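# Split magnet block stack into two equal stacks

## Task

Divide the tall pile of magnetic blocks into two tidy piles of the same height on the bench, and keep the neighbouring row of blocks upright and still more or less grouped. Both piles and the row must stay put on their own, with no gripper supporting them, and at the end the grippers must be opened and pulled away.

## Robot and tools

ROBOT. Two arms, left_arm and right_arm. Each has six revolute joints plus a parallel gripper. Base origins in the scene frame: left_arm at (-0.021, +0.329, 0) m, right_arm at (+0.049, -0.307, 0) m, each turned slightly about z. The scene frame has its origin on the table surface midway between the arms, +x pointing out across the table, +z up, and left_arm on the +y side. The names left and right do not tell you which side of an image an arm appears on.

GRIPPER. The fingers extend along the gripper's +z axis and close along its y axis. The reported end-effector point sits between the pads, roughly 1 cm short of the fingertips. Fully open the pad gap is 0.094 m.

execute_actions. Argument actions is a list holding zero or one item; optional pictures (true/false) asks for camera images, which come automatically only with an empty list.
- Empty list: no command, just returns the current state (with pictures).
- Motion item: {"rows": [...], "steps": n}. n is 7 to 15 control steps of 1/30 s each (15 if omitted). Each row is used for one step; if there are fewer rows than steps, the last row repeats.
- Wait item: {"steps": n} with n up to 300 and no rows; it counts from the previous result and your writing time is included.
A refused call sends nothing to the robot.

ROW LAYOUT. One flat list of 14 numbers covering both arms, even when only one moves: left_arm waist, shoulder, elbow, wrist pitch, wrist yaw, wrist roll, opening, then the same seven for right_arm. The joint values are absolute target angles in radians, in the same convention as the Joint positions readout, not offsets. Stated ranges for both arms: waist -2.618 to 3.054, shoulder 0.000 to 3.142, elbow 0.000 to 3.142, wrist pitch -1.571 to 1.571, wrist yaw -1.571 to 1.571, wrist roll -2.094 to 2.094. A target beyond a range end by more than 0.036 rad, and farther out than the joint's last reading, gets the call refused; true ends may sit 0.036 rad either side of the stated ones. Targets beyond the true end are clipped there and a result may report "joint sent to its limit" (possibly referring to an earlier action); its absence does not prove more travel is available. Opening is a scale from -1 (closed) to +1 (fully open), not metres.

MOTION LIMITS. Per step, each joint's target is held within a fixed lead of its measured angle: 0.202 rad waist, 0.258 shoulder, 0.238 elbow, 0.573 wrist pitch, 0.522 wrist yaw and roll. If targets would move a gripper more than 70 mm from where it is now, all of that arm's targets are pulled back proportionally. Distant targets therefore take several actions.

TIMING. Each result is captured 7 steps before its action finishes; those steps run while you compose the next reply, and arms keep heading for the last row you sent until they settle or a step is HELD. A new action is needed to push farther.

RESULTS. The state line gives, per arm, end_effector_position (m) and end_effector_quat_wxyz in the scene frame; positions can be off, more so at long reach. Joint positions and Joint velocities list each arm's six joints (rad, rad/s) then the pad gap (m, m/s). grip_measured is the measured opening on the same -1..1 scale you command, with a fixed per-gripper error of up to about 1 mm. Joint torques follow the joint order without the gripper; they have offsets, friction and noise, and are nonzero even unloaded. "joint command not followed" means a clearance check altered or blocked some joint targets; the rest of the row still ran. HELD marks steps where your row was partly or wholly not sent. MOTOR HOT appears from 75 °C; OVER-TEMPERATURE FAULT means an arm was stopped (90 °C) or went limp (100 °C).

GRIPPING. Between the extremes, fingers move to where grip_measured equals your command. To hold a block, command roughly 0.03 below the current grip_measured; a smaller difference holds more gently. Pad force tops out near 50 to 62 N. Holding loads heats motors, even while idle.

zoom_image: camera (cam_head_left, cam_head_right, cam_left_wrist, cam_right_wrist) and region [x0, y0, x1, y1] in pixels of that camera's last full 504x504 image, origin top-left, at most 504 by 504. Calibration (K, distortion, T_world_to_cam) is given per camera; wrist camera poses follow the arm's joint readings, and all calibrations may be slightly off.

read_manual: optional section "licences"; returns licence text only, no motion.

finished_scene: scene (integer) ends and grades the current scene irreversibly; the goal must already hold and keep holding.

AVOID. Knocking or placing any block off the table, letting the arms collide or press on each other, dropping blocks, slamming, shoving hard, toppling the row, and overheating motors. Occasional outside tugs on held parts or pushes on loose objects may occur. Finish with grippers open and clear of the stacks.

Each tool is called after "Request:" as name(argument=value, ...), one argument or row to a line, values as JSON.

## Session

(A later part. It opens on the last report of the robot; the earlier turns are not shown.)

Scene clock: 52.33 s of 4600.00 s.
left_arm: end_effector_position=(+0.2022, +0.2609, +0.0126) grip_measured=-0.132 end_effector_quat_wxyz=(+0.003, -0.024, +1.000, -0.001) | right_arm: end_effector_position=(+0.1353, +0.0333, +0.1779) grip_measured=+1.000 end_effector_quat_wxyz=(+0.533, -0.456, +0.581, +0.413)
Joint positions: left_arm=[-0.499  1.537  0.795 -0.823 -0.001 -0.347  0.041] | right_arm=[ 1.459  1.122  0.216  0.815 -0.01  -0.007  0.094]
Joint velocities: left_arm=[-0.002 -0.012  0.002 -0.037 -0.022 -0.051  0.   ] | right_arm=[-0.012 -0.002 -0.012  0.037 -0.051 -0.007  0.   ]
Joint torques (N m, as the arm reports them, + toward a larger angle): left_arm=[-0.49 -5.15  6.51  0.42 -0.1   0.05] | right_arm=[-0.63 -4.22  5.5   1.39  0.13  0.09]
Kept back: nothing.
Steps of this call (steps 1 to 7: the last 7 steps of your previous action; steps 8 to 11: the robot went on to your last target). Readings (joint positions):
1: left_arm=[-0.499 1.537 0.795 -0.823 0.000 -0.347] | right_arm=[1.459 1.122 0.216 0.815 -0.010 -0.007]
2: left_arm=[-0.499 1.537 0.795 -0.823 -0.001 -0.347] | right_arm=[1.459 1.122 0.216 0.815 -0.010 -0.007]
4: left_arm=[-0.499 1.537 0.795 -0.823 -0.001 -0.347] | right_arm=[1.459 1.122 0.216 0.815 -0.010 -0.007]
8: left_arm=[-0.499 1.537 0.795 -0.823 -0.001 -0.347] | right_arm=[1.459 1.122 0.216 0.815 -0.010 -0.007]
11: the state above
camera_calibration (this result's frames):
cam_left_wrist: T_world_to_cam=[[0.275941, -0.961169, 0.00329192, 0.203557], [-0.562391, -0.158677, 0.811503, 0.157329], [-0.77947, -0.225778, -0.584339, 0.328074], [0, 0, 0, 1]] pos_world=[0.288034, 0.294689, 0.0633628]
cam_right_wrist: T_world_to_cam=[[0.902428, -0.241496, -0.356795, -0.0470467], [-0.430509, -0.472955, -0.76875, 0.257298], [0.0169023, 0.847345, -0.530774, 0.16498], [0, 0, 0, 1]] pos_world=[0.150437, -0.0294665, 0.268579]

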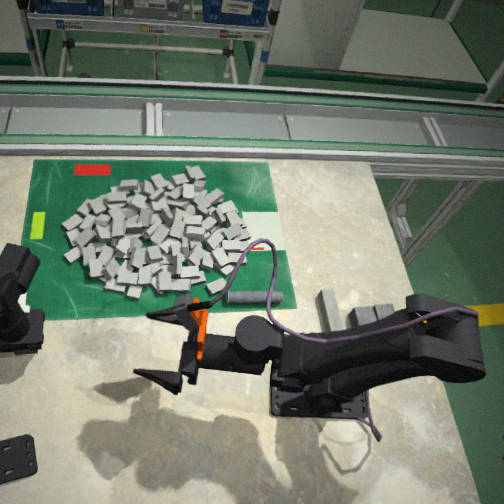

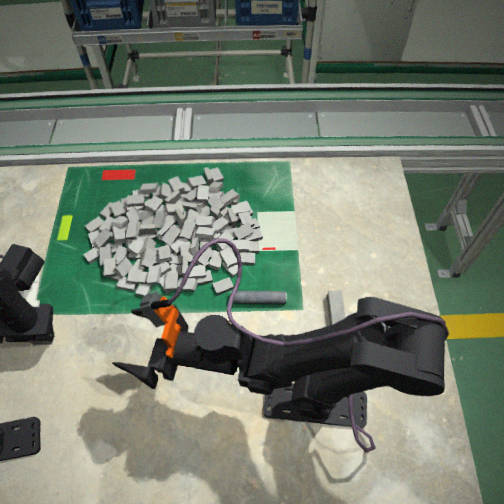

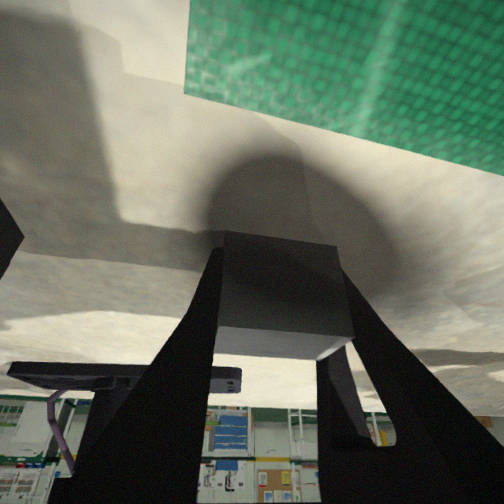

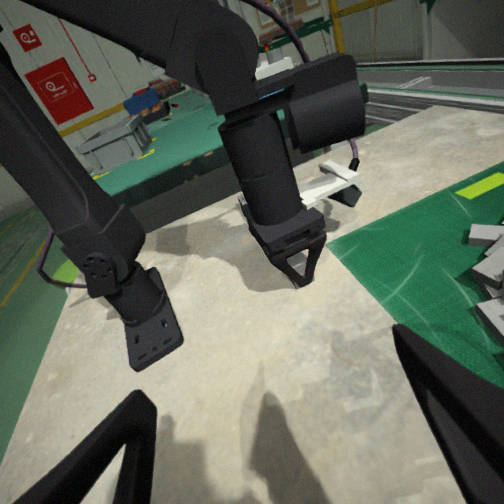

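Request:
execute_actions(
  actions=[
    {"rows": [[-0.5,1.53,0.8,-0.826,-0.005,-0.345,-0.14,1.45,1.1,0.202,0.8,0,0,1],[-0.5,1.53,0.8,-0.826,-0.005,-0.345,-0.12,1.45,1.1,0.202,0.8,0,0,1],[-0.5,1.525,0.805,-0.83,-0.005,-0.345,-0.08,1.45,1.1,0.202,0.8,0,0,1],[-0.5,1.52,0.81,-0.835,-0.005,-0.345,0.0,1.45,1.1,0.202,0.8,0,0,1],[-0.5,1.515,0.816,-0.84,-0.005,-0.345,0.1,1.45,1.1,0.202,0.8,0,0,1],[-0.5,1.51,0.822,-0.845,-0.005,-0.345,0.2,1.45,1.1,0.202,0.8,0,0,1],[-0.5,1.506,0.826,-0.85,-0.005,-0.345,0.27,1.45,1.1,0.202,0.8,0,0,1],[-0.5,1.502,0.834,-0.861,-0.005,-0.345,0.27,1.45,1.1,0.202,0.8,0,0,1],[-0.5,1.496,0.845,-0.879,-0.005,-0.345,0.27,1.45,1.1,0.202,0.8,0,0,1],[-0.5,1.488,0.861,-0.902,-0.005,-0.345,0.27,1.45,1.1,0.202,0.8,0,0,1],[-0.5,1.479,0.878,-0.929,-0.005,-0.345,0.27,1.45,1.1,0.202,0.8,0,0,1],[-0.5,1.47,0.897,-0.958,-0.005,-0.345,0.27,1.45,1.1,0.202,0.8,0,0,1],[-0.5,1.46,0.916,-0.987,-0.005,-0.345,0.27,1.45,1.1,0.202,0.8,0,0,1],[-0.5,1.451,0.934,-1.014,-0.005,-0.345,0.27,1.45,1.1,0.202,0.8,0,0,1],[-0.5,1.443,0.949,-1.037,-0.005,-0.345,0.27,1.45,1.1,0.202,0.8,0,0,1]], "steps": 15},
  ],
)

Request:
execute_actions(
  actions=[
    {"rows": [[-0.495,1.437,0.96,-1.055,-0.005,-0.34,0.27,1.45,1.1,0.202,0.8,0,0,1],[-0.49,1.433,0.968,-1.066,-0.005,-0.33,0.27,1.45,1.1,0.202,0.8,0,0,1],[-0.487,1.432,0.97,-1.07,-0.005,-0.313,0.27,1.45,1.1,0.202,0.8,0,0,1],[-0.478,1.432,0.97,-1.07,-0.005,-0.292,0.27,1.45,1.1,0.202,0.8,0,0,1],[-0.463,1.432,0.97,-1.07,-0.005,-0.267,0.27,1.45,1.1,0.202,0.8,0,0,1],[-0.442,1.432,0.97,-1.07,-0.005,-0.237,0.27,1.45,1.1,0.202,0.8,0,0,1],[-0.417,1.432,0.97,-1.07,-0.005,-0.203,0.27,1.45,1.1,0.202,0.8,0,0,1],[-0.386,1.432,0.97,-1.07,-0.005,-0.167,0.27,1.45,1.1,0.202,0.8,0,0,1],[-0.353,1.432,0.97,-1.07,-0.005,-0.129,0.27,1.45,1.1,0.202,0.8,0,0,1],[-0.316,1.432,0.97,-1.07,-0.005,-0.09,0.27,1.45,1.1,0.202,0.8,0,0,1],[-0.278,1.432,0.97,-1.07,-0.005,-0.05,0.27,1.45,1.1,0.202,0.8,0,0,1],[-0.239,1.432,0.97,-1.07,-0.005,-0.012,0.27,1.45,1.1,0.202,0.8,0,0,1],[-0.199,1.432,0.97,-1.07,-0.005,0.024,0.27,1.45,1.1,0.202,0.8,0,0,1],[-0.161,1.432,0.97,-1.07,-0.005,0.058,0.27,1.45,1.1,0.202,0.8,0,0,1],[-0.124,1.432,0.97,-1.07,-0.005,0.088,0.27,1.45,1.1,0.202,0.8,0,0,1]], "steps": 15},
  ],
)

Request:
execute_actions(
  actions=[
    {"rows": [[-0.091,1.432,0.97,-1.07,-0.005,0.113,0.27,1.45,1.1,0.202,0.8,0,0,1],[-0.06,1.432,0.97,-1.07,-0.005,0.134,0.27,1.45,1.1,0.202,0.8,0,0,1],[-0.035,1.432,0.97,-1.07,-0.005,0.149,0.27,1.45,1.1,0.202,0.8,0,0,1],[-0.014,1.432,0.97,-1.07,-0.005,0.158,0.27,1.45,1.1,0.202,0.8,0,0,1],[0.001,1.432,0.97,-1.07,-0.005,0.161,0.27,1.45,1.1,0.202,0.8,0,0,1],[0.008,1.432,0.97,-1.07,-0.005,0.161,0.27,1.45,1.1,0.202,0.8,0,0,1],[0.011,1.432,0.97,-1.07,-0.005,0.161,0.27,1.45,1.1,0.202,0.8,0,0,1]], "steps": 12},
  ],
)

Request:
execute_actions(
  actions=[
    {"steps": 9},
  ],
  pictures=true,
)

Scene clock: 54.83 s of 4600.00 s.
left_arm: end_effector_position=(+0.2004, +0.2615, +0.0133) grip_measured=+0.259 end_effector_quat_wxyz=(-0.000, -0.024, +1.000, +0.000) | right_arm: end_effector_position=(+0.1353, +0.0333, +0.1779) grip_measured=+1.000 end_effector_quat_wxyz=(+0.533, -0.456, +0.581, +0.413)
Joint positions: left_arm=[-0.499  1.534  0.795 -0.832 -0.001 -0.347  0.059] | right_arm=[ 1.459  1.122  0.216  0.815 -0.01  -0.007  0.094]
Joint velocities: left_arm=[-0.007 -0.076 -0.002 -0.154  0.022 -0.051  0.016] | right_arm=[-0.002  0.002 -0.012 -0.007 -0.022 -0.051  0.   ]
Joint torques (N m, as the arm reports them, + toward a larger angle): left_arm=[-0.05 -6.68  9.52  0.33 -0.04  0.02] | right_arm=[-0.66 -4.19  5.5   1.39  0.14  0.1 ]
Steps of this call (steps 1 to 15: the robot went on to your last target; steps 16 to 67: nothing new was sent; steps 68 to 75: the first 8 steps of this action). Readings (joint positions):
68: left_arm=[-0.499 1.537 0.795 -0.823 -0.001 -0.347] | right_arm=[1.459 1.122 0.216 0.815 -0.010 -0.007]
69: left_arm=[-0.499 1.537 0.795 -0.823 -0.001 -0.347] | right_arm=[1.459 1.122 0.216 0.815 -0.010 -0.007]
71: left_arm=[-0.499 1.537 0.795 -0.823 -0.001 -0.347] | right_arm=[1.459 1.122 0.216 0.815 -0.010 -0.007]
75: the state above

Scene clock: 55.33 s of 4600.00 s.
left_arm: end_effector_position=(+0.2130, +0.2709, +0.0687) grip_measured=+0.267 end_effector_quat_wxyz=(+0.020, -0.011, +1.000, -0.007) | right_arm: end_effector_position=(+0.1353, +0.0333, +0.1779) grip_measured=+1.000 end_effector_quat_wxyz=(+0.533, -0.456, +0.581, +0.413)
Joint positions: left_arm=[-0.443  1.445  0.949 -1.033  0.003 -0.265  0.06 ] | right_arm=[ 1.459  1.122  0.216  0.815 -0.01  -0.007  0.094]
Joint velocities: left_arm=[ 0.681 -0.002  0.002 -0.271  0.007  0.681  0.   ] | right_arm=[-0.017 -0.002  0.002  0.037 -0.037  0.007  0.   ]
Joint torques (N m, as the arm reports them, + toward a larger angle): left_arm=[ 1.25 -5.32  8.42  0.49 -0.1   0.06] | right_arm=[-0.65 -4.18  5.46  1.39  0.13  0.08]
Steps of this call (steps 1 to 7: the last 7 steps of your previous action; steps 8 to 15: the first 8 steps of this action). Readings (joint positions):
8: left_arm=[-0.499 1.474 0.907 -0.963 -0.001 -0.347] | right_arm=[1.459 1.122 0.216 0.815 -0.010 -0.007]
9: left_arm=[-0.499 1.464 0.924 -0.978 -0.001 -0.345] | right_arm=[1.459 1.122 0.216 0.815 -0.010 -0.007]
11: left_arm=[-0.497 1.449 0.944 -1.001 -0.000 -0.332] | right_arm=[1.459 1.122 0.216 0.815 -0.010 -0.007]
15: the state above

Scene clock: 55.73 s of 4600.00 s.
left_arm: end_effector_position=(+0.2110, +0.3692, +0.0685) grip_measured=+0.267 end_effector_quat_wxyz=(+0.010, -0.045, +0.999, +0.003) | right_arm: end_effector_position=(+0.1353, +0.0333, +0.1779) grip_measured=+1.000 end_effector_quat_wxyz=(+0.533, -0.456, +0.581, +0.413)
Joint positions: left_arm=[-0.033  1.445  0.949 -1.055 -0.003  0.077  0.06 ] | right_arm=[ 1.459  1.122  0.216  0.815 -0.01  -0.007  0.094]
Joint velocities: left_arm=[ 0.608  0.002 -0.017 -0.11  -0.007  0.535 -0.001] | right_arm=[ 0.007 -0.017 -0.007  0.066  0.007 -0.022  0.   ]
Joint torques (N m, as the arm reports them, + toward a larger angle): left_arm=[-0.3  -5.2   8.44  0.36  0.02  0.09] | right_arm=[-0.6  -4.19  5.46  1.39  0.14  0.09]
Steps of this call (steps 1 to 7: the last 7 steps of your previous action; steps 8 to 12: the first 5 steps of this action). Readings (joint positions):
8: left_arm=[-0.154 1.445 0.949 -1.052 0.001 -0.021] | right_arm=[1.459 1.122 0.216 0.815 -0.010 -0.007]
9: left_arm=[-0.118 1.445 0.949 -1.053 0.000 0.008] | right_arm=[1.459 1.122 0.216 0.815 -0.010 -0.007]
11: left_arm=[-0.057 1.445 0.949 -1.054 -0.001 0.057] | right_arm=[1.459 1.122 0.216 0.815 -0.010 -0.007]
12: the state above

Scene clock: 56.03 s of 4600.00 s.
left_arm: end_effector_position=(+0.2077, +0.3782, +0.0685) grip_measured=+0.267 end_effector_quat_wxyz=(+0.007, -0.031, +0.999, +0.004) | right_arm: end_effector_position=(+0.1353, +0.0333, +0.1779) grip_measured=+1.000 end_effector_quat_wxyz=(+0.533, -0.456, +0.581, +0.413)
Joint positions: left_arm=[ 0.006  1.445  0.949 -1.061 -0.005  0.144  0.06 ] | right_arm=[ 1.459  1.122  0.216  0.815 -0.01  -0.007  0.094]
Joint velocities: left_arm=[-0.012 -0.002  0.002 -0.066 -0.022 -0.007  0.001] | right_arm=[-0.012 -0.007 -0.007 -0.051 -0.066  0.007  0.   ]
Joint torques (N m, as the arm reports them, + toward a larger angle): left_arm=[ 0.45 -5.16  8.49  0.39  0.01  0.08] | right_arm=[-0.6  -4.2   5.53  1.4   0.13  0.1 ]
Kept back: nothing.
Steps of this call (steps 1 to 7: the last 7 steps of your previous action; steps 8 to 9: the robot went on to your last target). Readings (joint positions):
1: left_arm=[-0.014 1.445 0.949 -1.056 -0.003 0.092] | right_arm=[1.459 1.122 0.216 0.815 -0.010 -0.007]
2: left_arm=[-0.003 1.445 0.949 -1.057 -0.004 0.104] | right_arm=[1.459 1.122 0.216 0.815 -0.010 -0.007]
4: left_arm=[0.006 1.445 0.949 -1.059 -0.005 0.122] | right_arm=[1.459 1.122 0.216 0.815 -0.010 -0.007]
8: left_arm=[0.006 1.445 0.949 -1.061 -0.005 0.141] | right_arm=[1.459 1.122 0.216 0.815 -0.010 -0.007]
9: the state above
camera_calibration (this result's frames):
cam_left_wrist: T_world_to_cam=[[0.289168, -0.957274, -0.00271044, 0.310766], [-0.56623, -0.173325, 0.805818, 0.140397], [-0.771858, -0.231482, -0.592158, 0.392551], [0, 0, 0, 1]] pos_world=[0.292627, 0.412691, 0.12016]
cam_right_wrist: T_world_to_cam=[[0.902428, -0.241496, -0.356795, -0.0470467], [-0.430509, -0.472955, -0.76875, 0.257298], [0.0169023, 0.847345, -0.530774, 0.16498], [0, 0, 0, 1]] pos_world=[0.150437, -0.0294665, 0.268579]

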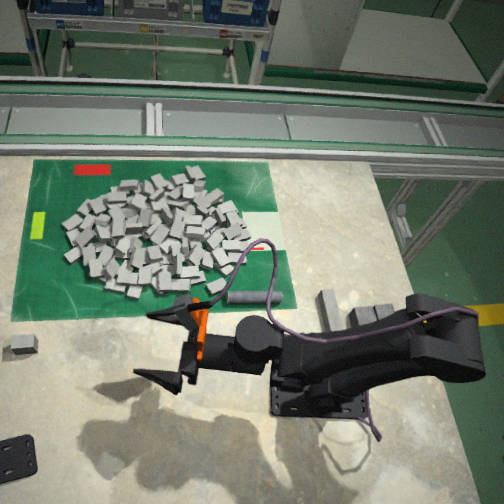

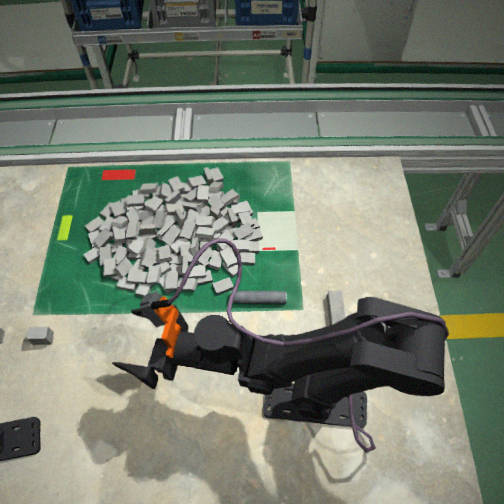

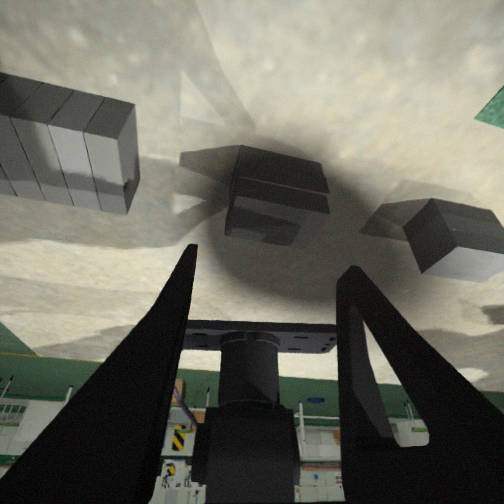

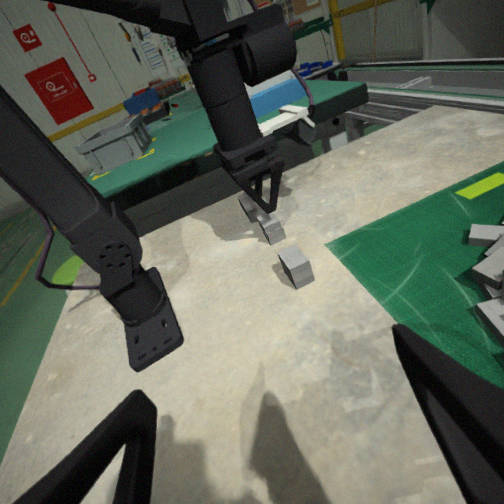

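Request:
zoom_image(
  camera="cam_left_wrist",
  region=[170, 130, 370, 290],
)

Request:
zoom_image(
  camera="cam_right_wrist",
  region=[230, 190, 340, 300],
)

Region (170, 130, 370, 290) of cam_left_wrist's 504x504 image, scaled by 2.520, with more detail than that image has; it fills the top 403 rows of this view, and the rest is white.

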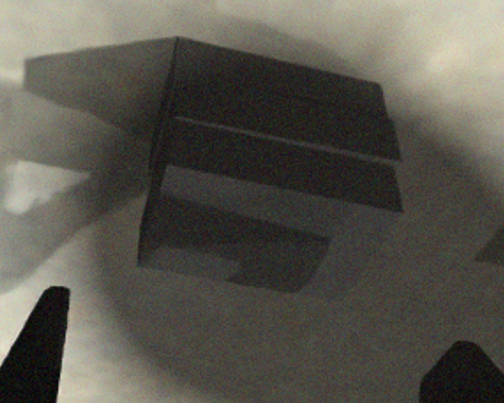

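Region (230, 190, 340, 300) of cam_right_wrist's 504x504 image, scaled by 4.582, with more detail than that image has.

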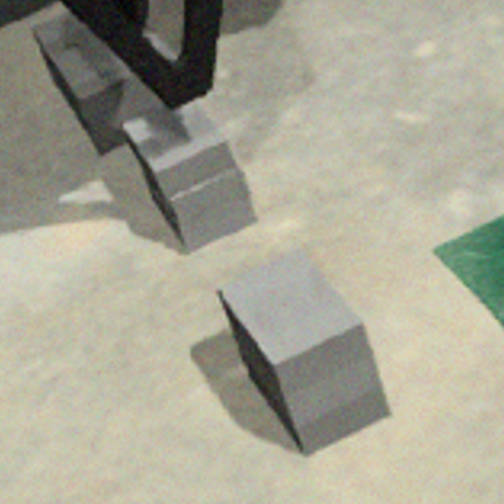

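Request:
execute_actions(
  actions=[
    {"rows": [[0.008,1.442,0.955,-1.055,0.003,0.161,0.27,1.45,1.1,0.202,0.8,0,0,1],[0.006,1.45,0.938,-1.043,0.006,0.161,0.27,1.45,1.1,0.202,0.8,0,0,1],[0.006,1.452,0.934,-1.033,0.008,0.161,0.27,1.45,1.1,0.202,0.8,0,0,1],[0.006,1.455,0.927,-1.019,0.008,0.161,0.27,1.45,1.1,0.202,0.8,0,0,1],[0.006,1.459,0.917,-1.002,0.008,0.161,0.27,1.45,1.1,0.202,0.8,0,0,1],[0.006,1.465,0.905,-0.983,0.008,0.161,0.27,1.45,1.1,0.202,0.8,0,0,1],[0.006,1.471,0.891,-0.962,0.008,0.161,0.27,1.45,1.1,0.202,0.8,0,0,1],[0.006,1.478,0.877,-0.94,0.008,0.161,0.27,1.45,1.1,0.202,0.8,0,0,1],[0.006,1.485,0.862,-0.918,0.008,0.161,0.27,1.45,1.1,0.202,0.8,0,0,1],[0.006,1.491,0.846,-0.897,0.008,0.161,0.27,1.45,1.1,0.202,0.8,0,0,1],[0.006,1.498,0.832,-0.878,0.008,0.161,0.27,1.45,1.1,0.202,0.8,0,0,1],[0.006,1.504,0.818,-0.861,0.008,0.161,0.27,1.45,1.1,0.202,0.8,0,0,1],[0.006,1.51,0.806,-0.847,0.008,0.161,0.27,1.45,1.1,0.202,0.8,0,0,1],[0.006,1.514,0.796,-0.837,0.008,0.161,0.27,1.45,1.1,0.202,0.8,0,0,1],[0.006,1.517,0.789,-0.83,0.008,0.161,0.27,1.45,1.1,0.202,0.8,0,0,1]], "steps": 15},
  ],
)

Request:
execute_actions(
  actions=[
    {"rows": [[0.006,1.519,0.785,-0.828,0.008,0.161,0.27,1.45,1.1,0.202,0.8,0,0,1],[0.006,1.52,0.783,-0.828,0.008,0.161,0.24,1.45,1.1,0.202,0.8,0,0,1],[0.006,1.52,0.783,-0.828,0.008,0.161,0.2,1.45,1.1,0.202,0.8,0,0,1],[0.006,1.52,0.783,-0.828,0.008,0.161,0.16,1.45,1.1,0.202,0.8,0,0,1]], "steps": 12},
  ],
)

Request:
execute_actions(
  actions=[
    {"steps": 9},
  ],
  pictures=true,
)

Scene clock: 58.20 s of 4600.00 s.
left_arm: end_effector_position=(+0.2078, +0.3772, +0.0577) grip_measured=+0.267 end_effector_quat_wxyz=(+0.008, -0.026, +1.000, +0.001) | right_arm: end_effector_position=(+0.1353, +0.0333, +0.1779) grip_measured=+1.000 end_effector_quat_wxyz=(+0.533, -0.456, +0.581, +0.413)
Joint positions: left_arm=[ 0.006  1.455  0.914 -1.015  0.001  0.155  0.06 ] | right_arm=[ 1.459  1.122  0.216  0.815 -0.01  -0.007  0.094]
Joint velocities: left_arm=[-0.002  0.183 -0.364  0.462 -0.007 -0.037  0.   ] | right_arm=[-0.032 -0.012 -0.017 -0.037  0.066 -0.007  0.   ]
Joint torques (N m, as the arm reports them, + toward a larger angle): left_arm=[ 0.06 -3.33  5.08  0.58  0.06  0.08] | right_arm=[-0.65 -4.24  5.45  1.4   0.13  0.11]
Steps of this call (steps 1 to 30: the robot went on to your last target; steps 31 to 57: nothing new was sent; steps 58 to 65: the first 8 steps of this action). Readings (joint positions):
58: left_arm=[0.006 1.445 0.949 -1.062 -0.004 0.155] | right_arm=[1.459 1.122 0.216 0.815 -0.010 -0.007]
59: left_arm=[0.006 1.445 0.949 -1.062 -0.004 0.155] | right_arm=[1.459 1.122 0.216 0.815 -0.010 -0.007]
61: left_arm=[0.006 1.445 0.948 -1.058 -0.001 0.155] | right_arm=[1.459 1.122 0.216 0.815 -0.010 -0.007]
65: the state above

Scene clock: 58.60 s of 4600.00 s.
left_arm: end_effector_position=(+0.1935, +0.3739, +0.0151) grip_measured=+0.167 end_effector_quat_wxyz=(-0.018, -0.026, +0.999, -0.005) | right_arm: end_effector_position=(+0.1353, +0.0333, +0.1779) grip_measured=+1.000 end_effector_quat_wxyz=(+0.533, -0.456, +0.581, +0.413)
Joint positions: left_arm=[ 0.006  1.52   0.788 -0.877  0.003  0.155  0.055] | right_arm=[ 1.459  1.122  0.216  0.815 -0.01  -0.007  0.094]
Joint velocities: left_arm=[ 0.017 -0.007  0.002  0.11  -0.066  0.007 -0.008] | right_arm=[ 0.007  0.007  0.002 -0.051 -0.022  0.022  0.   ]
Joint torques (N m, as the arm reports them, + toward a larger angle): left_arm=[ 0.1  -4.29  5.46  0.66  0.08  0.08] | right_arm=[-0.61 -4.2   5.52  1.39  0.13  0.09]
Steps of this call (steps 1 to 7: the last 7 steps of your previous action; steps 8 to 12: the first 5 steps of this action). Readings (joint positions):
8: left_arm=[0.006 1.514 0.801 -0.898 0.002 0.155] | right_arm=[1.459 1.122 0.216 0.815 -0.010 -0.007]
9: left_arm=[0.006 1.517 0.795 -0.891 0.002 0.155] | right_arm=[1.459 1.122 0.216 0.815 -0.010 -0.007]
11: left_arm=[0.006 1.520 0.789 -0.881 0.003 0.155] | right_arm=[1.459 1.122 0.216 0.815 -0.010 -0.007]
12: the state above

Scene clock: 58.90 s of 4600.00 s.
left_arm: end_effector_position=(+0.1993, +0.3751, +0.0149) grip_measured=+0.163 end_effector_quat_wxyz=(-0.006, -0.026, +1.000, -0.003) | right_arm: end_effector_position=(+0.1353, +0.0333, +0.1779) grip_measured=+1.000 end_effector_quat_wxyz=(+0.533, -0.456, +0.581, +0.413)
Joint positions: left_arm=[ 0.006  1.52   0.788 -0.853  0.003  0.155  0.055] | right_arm=[ 1.459  1.122  0.216  0.815 -0.01  -0.007  0.094]
Joint velocities: left_arm=[ 0.002 -0.007 -0.017  0.051 -0.037  0.022 -0.   ] | right_arm=[-0.012 -0.002  0.002  0.007 -0.095 -0.037  0.   ]
Joint torques (N m, as the arm reports them, + toward a larger angle): left_arm=[ 0.08 -4.41  5.55  0.63  0.09  0.06] | right_arm=[-0.62 -4.21  5.55  1.39  0.14  0.1 ]
Kept back: nothing.
Steps of this call (steps 1 to 7: the last 7 steps of your previous action; steps 8 to 9: the robot went on to your last target). Readings (joint positions):
1: left_arm=[0.006 1.520 0.788 -0.871 0.003 0.155] | right_arm=[1.459 1.122 0.216 0.815 -0.010 -0.007]
2: left_arm=[0.006 1.520 0.788 -0.866 0.003 0.155] | right_arm=[1.459 1.122 0.216 0.815 -0.010 -0.007]
4: left_arm=[0.006 1.520 0.788 -0.860 0.003 0.155] | right_arm=[1.459 1.122 0.216 0.815 -0.010 -0.007]
8: left_arm=[0.006 1.520 0.788 -0.854 0.003 0.155] | right_arm=[1.459 1.122 0.216 0.815 -0.010 -0.007]
9: the state above
camera_calibration (this result's frames):
cam_left_wrist: T_world_to_cam=[[0.278923, -0.96031, 0.00260388, 0.313139], [-0.54706, -0.156664, 0.822302, 0.16798], [-0.789257, -0.230783, -0.569045, 0.356507], [0, 0, 0, 1]] pos_world=[0.285929, 0.409303, 0.0639228]
cam_right_wrist: T_world_to_cam=[[0.902428, -0.241496, -0.356795, -0.0470467], [-0.430509, -0.472955, -0.76875, 0.257298], [0.0169023, 0.847345, -0.530774, 0.16498], [0, 0, 0, 1]] pos_world=[0.150437, -0.0294665, 0.268579]

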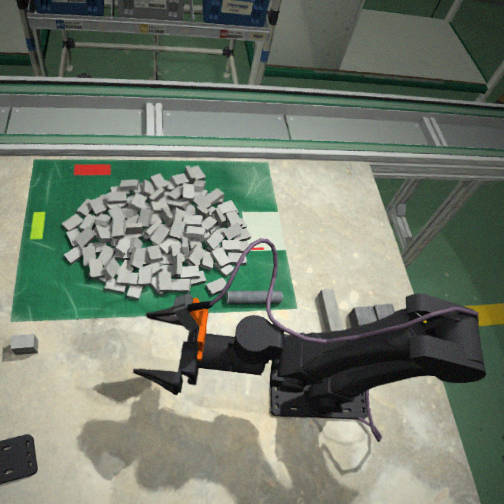

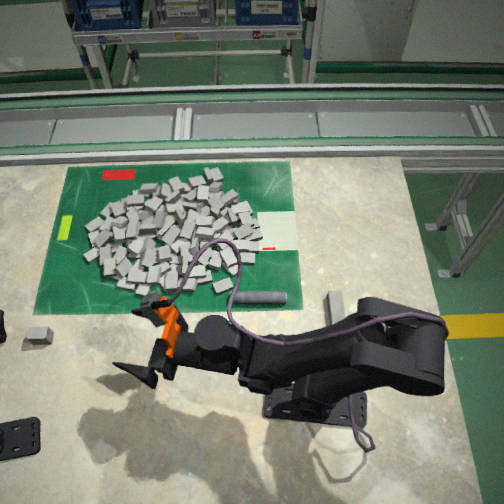

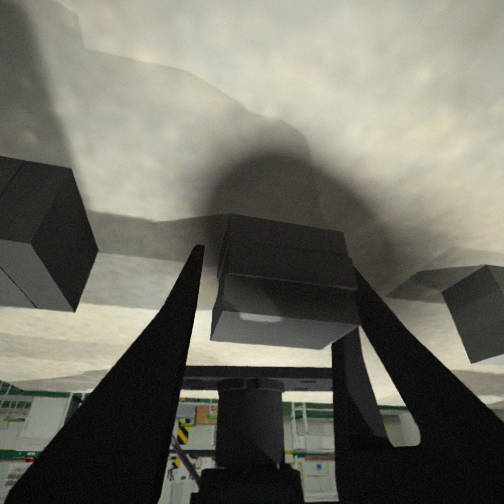

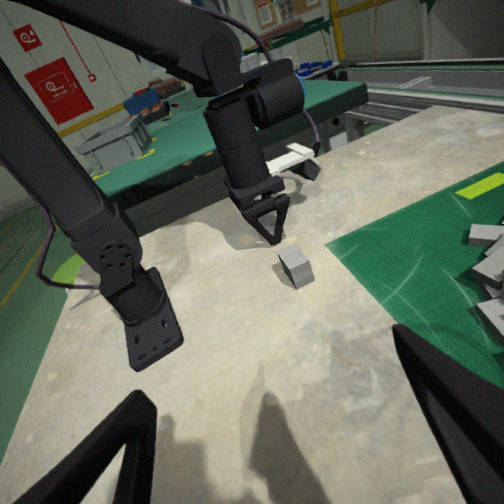

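Request:
execute_actions(
  actions=[
    {"rows": [[0.006,1.52,0.783,-0.815,0.008,0.16,0.15,1.45,1.1,0.202,0.8,0,0,1],[0.006,1.52,0.783,-0.805,0.008,0.16,0.13,1.45,1.1,0.202,0.8,0,0,1],[0.006,1.52,0.783,-0.805,0.008,0.16,0.11,1.45,1.1,0.202,0.8,0,0,1],[0.006,1.52,0.783,-0.808,0.008,0.16,0.09,1.45,1.1,0.202,0.8,0,0,1],[0.006,1.52,0.783,-0.812,0.008,0.16,0.07,1.45,1.1,0.202,0.8,0,0,1],[0.006,1.52,0.783,-0.812,0.008,0.16,0.05,1.45,1.1,0.202,0.8,0,0,1],[0.006,1.52,0.783,-0.812,0.008,0.16,0.03,1.45,1.1,0.202,0.8,0,0,1],[0.006,1.52,0.783,-0.812,0.008,0.16,0.01,1.45,1.1,0.202,0.8,0,0,1],[0.006,1.52,0.783,-0.812,0.008,0.16,-0.01,1.45,1.1,0.202,0.8,0,0,1],[0.006,1.52,0.783,-0.812,0.008,0.16,-0.03,1.45,1.1,0.202,0.8,0,0,1],[0.006,1.52,0.783,-0.812,0.008,0.16,-0.05,1.45,1.1,0.202,0.8,0,0,1],[0.006,1.52,0.783,-0.812,0.008,0.16,-0.07,1.45,1.1,0.202,0.8,0,0,1],[0.006,1.52,0.783,-0.812,0.008,0.16,-0.085,1.45,1.1,0.202,0.8,0,0,1],[0.006,1.52,0.783,-0.812,0.008,0.16,-0.1,1.45,1.1,0.202,0.8,0,0,1],[0.006,1.52,0.783,-0.812,0.008,0.16,-0.112,1.45,1.1,0.202,0.8,0,0,1]], "steps": 15},
  ],
)

Request:
execute_actions(
  actions=[
    {"rows": [[0.006,1.52,0.783,-0.812,0.008,0.16,-0.124,1.45,1.1,0.202,0.8,0,0,1],[0.006,1.52,0.783,-0.812,0.008,0.16,-0.135,1.45,1.1,0.202,0.8,0,0,1],[0.006,1.52,0.783,-0.812,0.008,0.16,-0.145,1.45,1.1,0.202,0.8,0,0,1],[0.006,1.52,0.783,-0.812,0.008,0.16,-0.155,1.45,1.1,0.202,0.8,0,0,1]], "steps": 14},
  ],
  pictures=true,
)

Scene clock: 60.13 s of 4600.00 s.
left_arm: end_effector_position=(+0.2035, +0.3759, +0.0149) grip_measured=+0.021 end_effector_quat_wxyz=(+0.002, -0.026, +1.000, -0.001) | right_arm: end_effector_position=(+0.1353, +0.0333, +0.1779) grip_measured=+1.000 end_effector_quat_wxyz=(+0.533, -0.456, +0.581, +0.413)
Joint positions: left_arm=[ 0.006  1.52   0.788 -0.836  0.003  0.155  0.048] | right_arm=[ 1.459  1.122  0.216  0.815 -0.01  -0.007  0.094]
Joint velocities: left_arm=[ 0.002 -0.007 -0.012  0.022 -0.022 -0.051 -0.018] | right_arm=[-0.002  0.002  0.002 -0.081  0.007 -0.022  0.   ]
Joint torques (N m, as the arm reports them, + toward a larger angle): left_arm=[ 0.07 -4.4   5.55  0.68  0.07  0.06] | right_arm=[-0.67 -4.24  5.51  1.4   0.13  0.1 ]
Steps of this call (steps 1 to 29: the robot went on to your last target; steps 30 to 37: the first 8 steps of this action). Readings (joint positions):
30: left_arm=[0.006 1.520 0.788 -0.850 0.003 0.155] | right_arm=[1.459 1.122 0.216 0.815 -0.010 -0.007]
31: left_arm=[0.006 1.520 0.788 -0.847 0.003 0.155] | right_arm=[1.459 1.122 0.216 0.815 -0.010 -0.007]
33: left_arm=[0.006 1.520 0.788 -0.840 0.003 0.155] | right_arm=[1.459 1.122 0.216 0.815 -0.010 -0.007]
37: the state above

Scene clock: 60.60 s of 4600.00 s.
left_arm: end_effector_position=(+0.2039, +0.3753, +0.0149) grip_measured=-0.132 end_effector_quat_wxyz=(+0.003, -0.026, +1.000, -0.003) | right_arm: end_effector_position=(+0.1353, +0.0333, +0.1779) grip_measured=+1.000 end_effector_quat_wxyz=(+0.533, -0.456, +0.581, +0.413)
Joint positions: left_arm=[ 0.006  1.52   0.788 -0.835  0.007  0.155  0.041] | right_arm=[ 1.459  1.122  0.216  0.815 -0.01  -0.007  0.094]
Joint velocities: left_arm=[-0.017 -0.002  0.007  0.051 -0.051 -0.051  0.   ] | right_arm=[ 0.002  0.002 -0.007  0.007 -0.007 -0.081  0.   ]
Joint torques (N m, as the arm reports them, + toward a larger angle): left_arm=[ 0.07 -4.4   5.57  0.69  0.01  0.07] | right_arm=[-0.65 -4.19  5.54  1.41  0.13  0.1 ]
Steps of this call (steps 1 to 7: the last 7 steps of your previous action; steps 8 to 14: the first 7 steps of this action). Readings (joint positions):
8: left_arm=[0.006 1.520 0.788 -0.835 0.007 0.155] | right_arm=[1.459 1.122 0.216 0.815 -0.010 -0.007]
9: left_arm=[0.006 1.520 0.788 -0.835 0.007 0.155] | right_arm=[1.459 1.122 0.216 0.815 -0.010 -0.007]
11: left_arm=[0.006 1.520 0.788 -0.835 0.007 0.155] | right_arm=[1.459 1.122 0.216 0.815 -0.010 -0.007]
14: the state above
camera_calibration (this result's frames):
cam_left_wrist: T_world_to_cam=[[0.278842, -0.960305, 0.00781252, 0.312049], [-0.562341, -0.15668, 0.811926, 0.173828], [-0.778472, -0.230792, -0.583709, 0.358205], [0, 0, 0, 1]] pos_world=[0.289591, 0.409569, 0.0655138]
cam_right_wrist: T_world_to_cam=[[0.902428, -0.241496, -0.356795, -0.0470467], [-0.430509, -0.472955, -0.76875, 0.257298], [0.0169023, 0.847345, -0.530774, 0.16498], [0, 0, 0, 1]] pos_world=[0.150437, -0.0294665, 0.268579]

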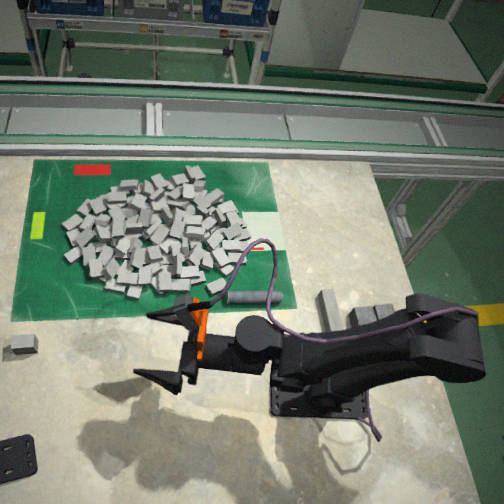

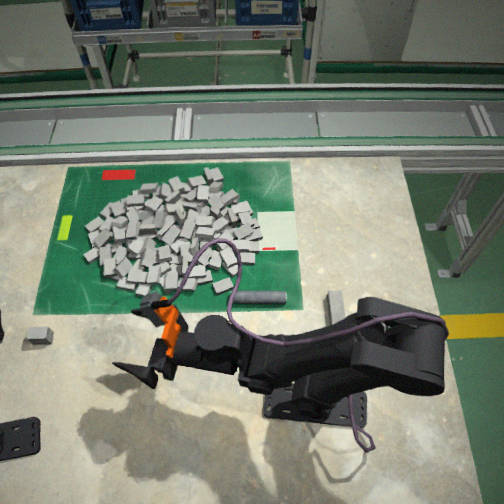

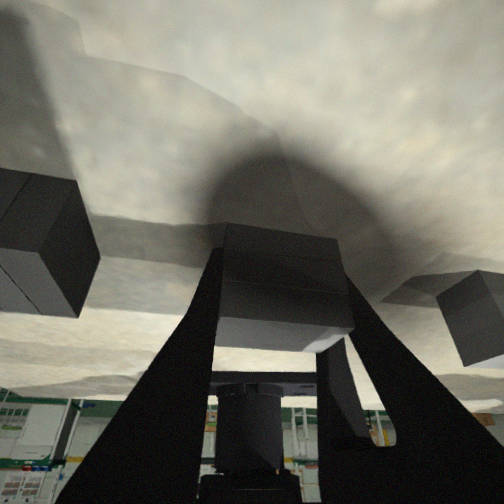

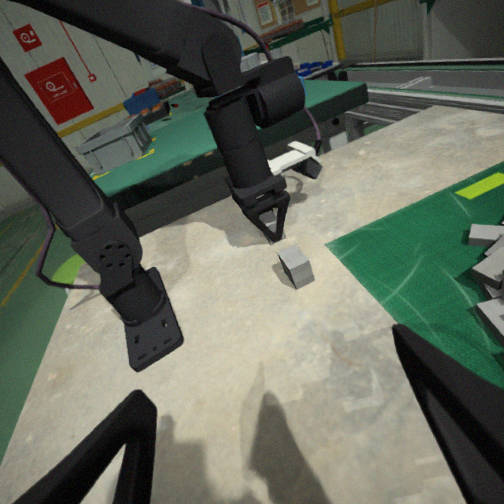

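Request:
execute_actions(
  actions=[
    {"rows": [[0.006,1.515,0.79,-0.825,0.004,0.155,-0.135,1.45,1.1,0.202,0.8,0,0,1],[0.006,1.512,0.795,-0.835,0.0,0.155,-0.115,1.45,1.1,0.202,0.8,0,0,1],[0.006,1.512,0.795,-0.835,-0.003,0.155,-0.07,1.45,1.1,0.202,0.8,0,0,1],[0.006,1.512,0.795,-0.835,-0.003,0.155,0.02,1.45,1.1,0.202,0.8,0,0,1],[0.006,1.512,0.795,-0.835,-0.003,0.155,0.13,1.45,1.1,0.202,0.8,0,0,1],[0.006,1.512,0.795,-0.835,-0.003,0.15,0.25,1.45,1.1,0.202,0.8,0,0,1],[0.006,1.512,0.795,-0.835,-0.003,0.125,0.35,1.45,1.1,0.202,0.8,0,0,1],[0.006,1.512,0.795,-0.835,-0.003,0.063,0.36,1.45,1.1,0.202,0.8,0,0,1],[0.006,1.512,0.795,-0.835,-0.003,-0.014,0.36,1.45,1.1,0.202,0.8,0,0,1],[0.006,1.512,0.795,-0.835,-0.003,-0.105,0.36,1.45,1.1,0.202,0.8,0,0,1],[0.006,1.512,0.795,-0.835,-0.003,-0.208,0.36,1.45,1.1,0.202,0.8,0,0,1],[0.006,1.512,0.795,-0.835,-0.003,-0.318,0.36,1.45,1.1,0.202,0.8,0,0,1],[0.006,1.512,0.795,-0.835,-0.003,-0.433,0.36,1.45,1.1,0.202,0.8,0,0,1],[0.006,1.512,0.795,-0.835,-0.003,-0.551,0.36,1.45,1.1,0.202,0.8,0,0,1],[0.006,1.512,0.795,-0.835,-0.003,-0.677,0.36,1.45,1.1,0.202,0.8,0,0,1]], "steps": 15},
  ],
)

Request:
execute_actions(
  actions=[
    {"rows": [[0.006,1.512,0.795,-0.835,-0.003,-0.797,0.36,1.45,1.1,0.202,0.8,0,0,1],[0.006,1.512,0.795,-0.835,-0.003,-0.914,0.36,1.45,1.1,0.202,0.8,0,0,1],[0.006,1.512,0.795,-0.835,-0.003,-1.026,0.36,1.45,1.1,0.202,0.8,0,0,1],[0.006,1.512,0.795,-0.835,-0.003,-1.131,0.36,1.45,1.1,0.202,0.8,0,0,1],[0.006,1.512,0.795,-0.835,-0.003,-1.227,0.36,1.45,1.1,0.202,0.8,0,0,1],[0.006,1.512,0.795,-0.835,-0.003,-1.305,0.36,1.45,1.1,0.202,0.8,0,0,1],[0.006,1.512,0.795,-0.835,-0.003,-1.375,0.36,1.45,1.1,0.202,0.8,0,0,1],[0.006,1.512,0.795,-0.835,-0.003,-1.43,0.33,1.45,1.1,0.202,0.8,0,0,1],[0.006,1.512,0.795,-0.835,-0.003,-1.468,0.26,1.45,1.1,0.202,0.8,0,0,1],[0.006,1.512,0.795,-0.835,-0.003,-1.487,0.17,1.45,1.1,0.202,0.8,0,0,1],[0.006,1.512,0.795,-0.835,-0.003,-1.489,0.08,1.45,1.1,0.202,0.8,0,0,1],[0.006,1.512,0.795,-0.835,-0.003,-1.475,-0.01,1.45,1.1,0.202,0.8,0,0,1],[0.006,1.512,0.795,-0.835,-0.003,-1.45,-0.09,1.45,1.1,0.202,0.8,0,0,1],[0.006,1.512,0.795,-0.835,-0.003,-1.43,-0.16,1.45,1.1,0.202,0.8,0,0,1],[0.006,1.512,0.795,-0.835,-0.003,-1.423,-0.22,1.45,1.1,0.202,0.8,0,0,1]], "steps": 15},
  ],
)

Request:
execute_actions(
  actions=[
    {"rows": [[0.006,1.512,0.795,-0.835,-0.003,-1.423,-0.26,1.45,1.1,0.202,0.8,0,0,1],[0.006,1.512,0.795,-0.835,-0.003,-1.423,-0.29,1.45,1.1,0.202,0.8,0,0,1],[0.006,1.512,0.795,-0.835,-0.003,-1.423,-0.315,1.45,1.1,0.202,0.8,0,0,1],[0.006,1.512,0.795,-0.835,-0.003,-1.423,-0.335,1.45,1.1,0.202,0.8,0,0,1],[0.006,1.512,0.795,-0.835,-0.003,-1.423,-0.355,1.45,1.1,0.202,0.8,0,0,1],[0.006,1.512,0.795,-0.835,-0.003,-1.423,-0.375,1.45,1.1,0.202,0.8,0,0,1],[0.006,1.512,0.795,-0.835,-0.003,-1.423,-0.39,1.45,1.1,0.202,0.8,0,0,1],[0.006,1.512,0.795,-0.835,-0.003,-1.423,-0.405,1.45,1.1,0.202,0.8,0,0,1],[0.006,1.512,0.795,-0.835,-0.003,-1.423,-0.42,1.45,1.1,0.202,0.8,0,0,1],[0.006,1.512,0.795,-0.835,-0.003,-1.423,-0.433,1.45,1.1,0.202,0.8,0,0,1],[0.006,1.512,0.795,-0.835,-0.003,-1.423,-0.445,1.45,1.1,0.202,0.8,0,0,1],[0.006,1.512,0.795,-0.835,-0.003,-1.423,-0.456,1.45,1.1,0.202,0.8,0,0,1],[0.006,1.512,0.795,-0.835,-0.003,-1.423,-0.467,1.45,1.1,0.202,0.8,0,0,1],[0.006,1.512,0.795,-0.835,-0.003,-1.423,-0.477,1.45,1.1,0.202,0.8,0,0,1]], "steps": 15},
  ],
)

Request:
execute_actions(
  actions=[
    {"steps": 10},
  ],
  pictures=true,
)

Scene clock: 63.80 s of 4600.00 s.
left_arm: end_effector_position=(+0.2038, +0.3757, +0.0149) grip_measured=+0.343 end_effector_quat_wxyz=(+0.003, -0.034, +0.999, -0.002) | right_arm: end_effector_position=(+0.1353, +0.0333, +0.1779) grip_measured=+1.000 end_effector_quat_wxyz=(+0.533, -0.456, +0.581, +0.413)
Joint positions: left_arm=[ 0.006  1.52   0.788 -0.835  0.005  0.137  0.063] | right_arm=[ 1.459  1.122  0.216  0.815 -0.01  -0.007  0.094]
Joint velocities: left_arm=[-0.007 -0.002  0.002 -0.007 -0.022 -0.476  0.027] | right_arm=[-0.022 -0.002  0.002 -0.007 -0.022  0.081  0.   ]
Joint torques (N m, as the arm reports them, + toward a larger angle): left_arm=[ 0.13 -4.96  6.61  0.46 -0.06 -0.05] | right_arm=[-0.65 -4.2   5.54  1.4   0.14  0.09]
Steps of this call (steps 1 to 7: the last 7 steps of your previous action; steps 8 to 15: the robot went on to your last target; steps 16 to 88: nothing new was sent; steps 89 to 96: the first 8 steps of this action). Readings (joint positions):
89: left_arm=[0.006 1.520 0.788 -0.835 0.007 0.155] | right_arm=[1.459 1.122 0.216 0.815 -0.010 -0.007]
90: left_arm=[0.006 1.520 0.788 -0.835 0.007 0.155] | right_arm=[1.459 1.122 0.216 0.815 -0.010 -0.007]
92: left_arm=[0.006 1.520 0.788 -0.835 0.005 0.155] | right_arm=[1.459 1.122 0.216 0.815 -0.010 -0.007]
96: the state above

Scene clock: 64.30 s of 4600.00 s.
left_arm: end_effector_position=(+0.2038, +0.3757, +0.0149) grip_measured=+0.341 end_effector_quat_wxyz=(+0.001, -0.595, +0.804, -0.003) | right_arm: end_effector_position=(+0.1353, +0.0333, +0.1779) grip_measured=+1.000 end_effector_quat_wxyz=(+0.533, -0.456, +0.581, +0.413)
Joint positions: left_arm=[ 0.006  1.52   0.788 -0.835  0.004 -1.069  0.063] | right_arm=[ 1.459  1.122  0.216  0.815 -0.01  -0.007  0.094]
Joint velocities: left_arm=[ 0.002  0.017 -0.007  0.022  0.051 -2.454 -0.016] | right_arm=[-0.027 -0.012  0.017  0.066 -0.022 -0.037  0.   ]
Joint torques (N m, as the arm reports them, + toward a larger angle): left_arm=[ 0.13 -5.14  6.64  0.44 -0.06 -0.01] | right_arm=[-0.69 -4.19  5.53  1.39  0.12  0.09]
Steps of this call (steps 1 to 7: the last 7 steps of your previous action; steps 8 to 15: the first 8 steps of this action). Readings (joint positions):
8: left_arm=[0.006 1.520 0.788 -0.835 0.004 -0.386] | right_arm=[1.459 1.122 0.216 0.815 -0.010 -0.007]
9: left_arm=[0.006 1.520 0.788 -0.835 0.004 -0.486] | right_arm=[1.459 1.122 0.216 0.815 -0.010 -0.007]
11: left_arm=[0.006 1.520 0.788 -0.835 0.004 -0.687] | right_arm=[1.459 1.122 0.216 0.815 -0.010 -0.007]
15: the state above

Scene clock: 64.80 s of 4600.00 s.
left_arm: end_effector_position=(+0.2040, +0.3757, +0.0149) grip_measured=-0.396 end_effector_quat_wxyz=(+0.001, -0.722, +0.691, -0.003) | right_arm: end_effector_position=(+0.1353, +0.0333, +0.1779) grip_measured=+1.000 end_effector_quat_wxyz=(+0.533, -0.456, +0.581, +0.413)
Joint positions: left_arm=[ 0.006  1.52   0.788 -0.834  0.005 -1.409  0.028] | right_arm=[ 1.459  1.122  0.216  0.815 -0.01  -0.007  0.094]
Joint velocities: left_arm=[-0.017 -0.012 -0.002  0.066  0.037 -0.081 -0.013] | right_arm=[-0.027 -0.017  0.007 -0.037 -0.022 -0.051  0.   ]
Joint torques (N m, as the arm reports them, + toward a larger angle): left_arm=[-0.02 -5.01  6.62  0.41 -0.08 -0.06] | right_arm=[-0.66 -4.22  5.52  1.38  0.13  0.1 ]
Steps of this call (steps 1 to 7: the last 7 steps of your previous action; steps 8 to 15: the first 8 steps of this action). Readings (joint positions):
8: left_arm=[0.006 1.520 0.788 -0.835 0.004 -1.378] | right_arm=[1.459 1.122 0.216 0.815 -0.010 -0.007]
9: left_arm=[0.006 1.520 0.788 -0.835 0.004 -1.386] | right_arm=[1.459 1.122 0.216 0.815 -0.010 -0.007]
11: left_arm=[0.006 1.520 0.788 -0.835 0.004 -1.397] | right_arm=[1.459 1.122 0.216 0.815 -0.010 -0.007]
15: the state above

Scene clock: 65.13 s of 4600.00 s.
left_arm: end_effector_position=(+0.2045, +0.3757, +0.0149) grip_measured=-0.453 end_effector_quat_wxyz=(+0.002, -0.725, +0.689, -0.004) | right_arm: end_effector_position=(+0.1353, +0.0333, +0.1779) grip_measured=+1.000 end_effector_quat_wxyz=(+0.533, -0.456, +0.581, +0.413)
Joint positions: left_arm=[ 0.006  1.52   0.788 -0.832  0.005 -1.416  0.026] | right_arm=[ 1.459  1.122  0.216  0.815 -0.01  -0.007  0.094]
Joint velocities: left_arm=[-0.002 -0.012 -0.017  0.022  0.007  0.051 -0.001] | right_arm=[-0.002  0.017 -0.007 -0.037 -0.007  0.007  0.   ]
Joint torques (N m, as the arm reports them, + toward a larger angle): left_arm=[ 0.07 -5.03  6.67  0.42 -0.08 -0.07] | right_arm=[-0.6  -4.26  5.51  1.39  0.12  0.1 ]
Kept back: nothing.
Steps of this call (steps 1 to 7: the last 7 steps of your previous action; steps 8 to 10: the robot went on to your last target). Readings (joint positions):
1: left_arm=[0.006 1.520 0.788 -0.833 0.005 -1.410] | right_arm=[1.459 1.122 0.216 0.815 -0.010 -0.007]
2: left_arm=[0.006 1.520 0.788 -0.833 0.005 -1.412] | right_arm=[1.459 1.122 0.216 0.815 -0.010 -0.007]
4: left_arm=[0.006 1.520 0.788 -0.832 0.005 -1.413] | right_arm=[1.459 1.122 0.216 0.815 -0.010 -0.007]
8: left_arm=[0.006 1.520 0.788 -0.832 0.005 -1.415] | right_arm=[1.459 1.122 0.216 0.815 -0.010 -0.007]
10: the state above
camera_calibration (this result's frames):
cam_left_wrist: T_world_to_cam=[[0.960367, 0.278628, 0.00779107, -0.292603], [0.154316, -0.554754, 0.817578, 0.177163], [0.232122, -0.783973, -0.575765, 0.35984], [0, 0, 0, 1]] pos_world=[0.17014, 0.461914, 0.064618]
cam_right_wrist: T_world_to_cam=[[0.902428, -0.241496, -0.356795, -0.0470467], [-0.430509, -0.472955, -0.76875, 0.257298], [0.0169023, 0.847345, -0.530774, 0.16498], [0, 0, 0, 1]] pos_world=[0.150437, -0.0294665, 0.268579]

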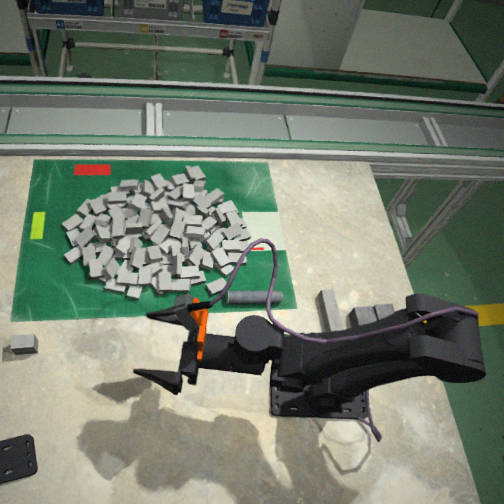

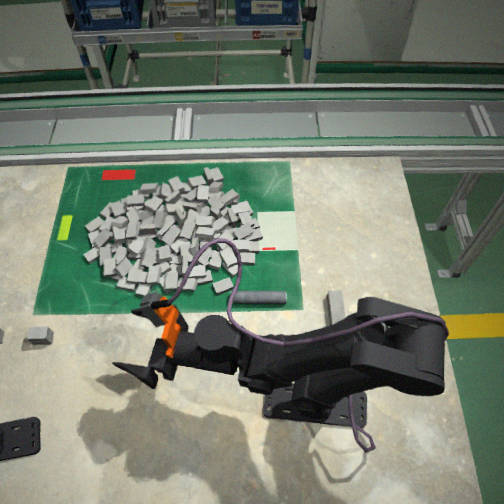

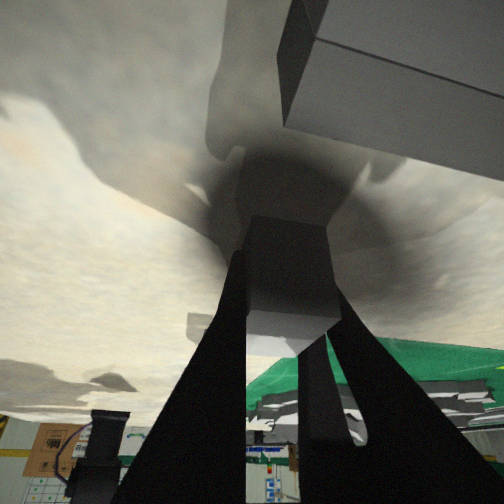

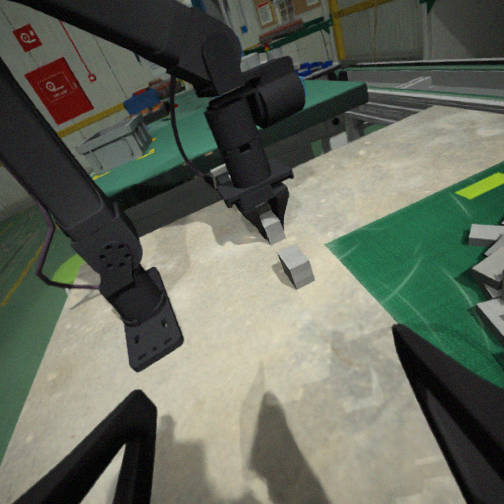

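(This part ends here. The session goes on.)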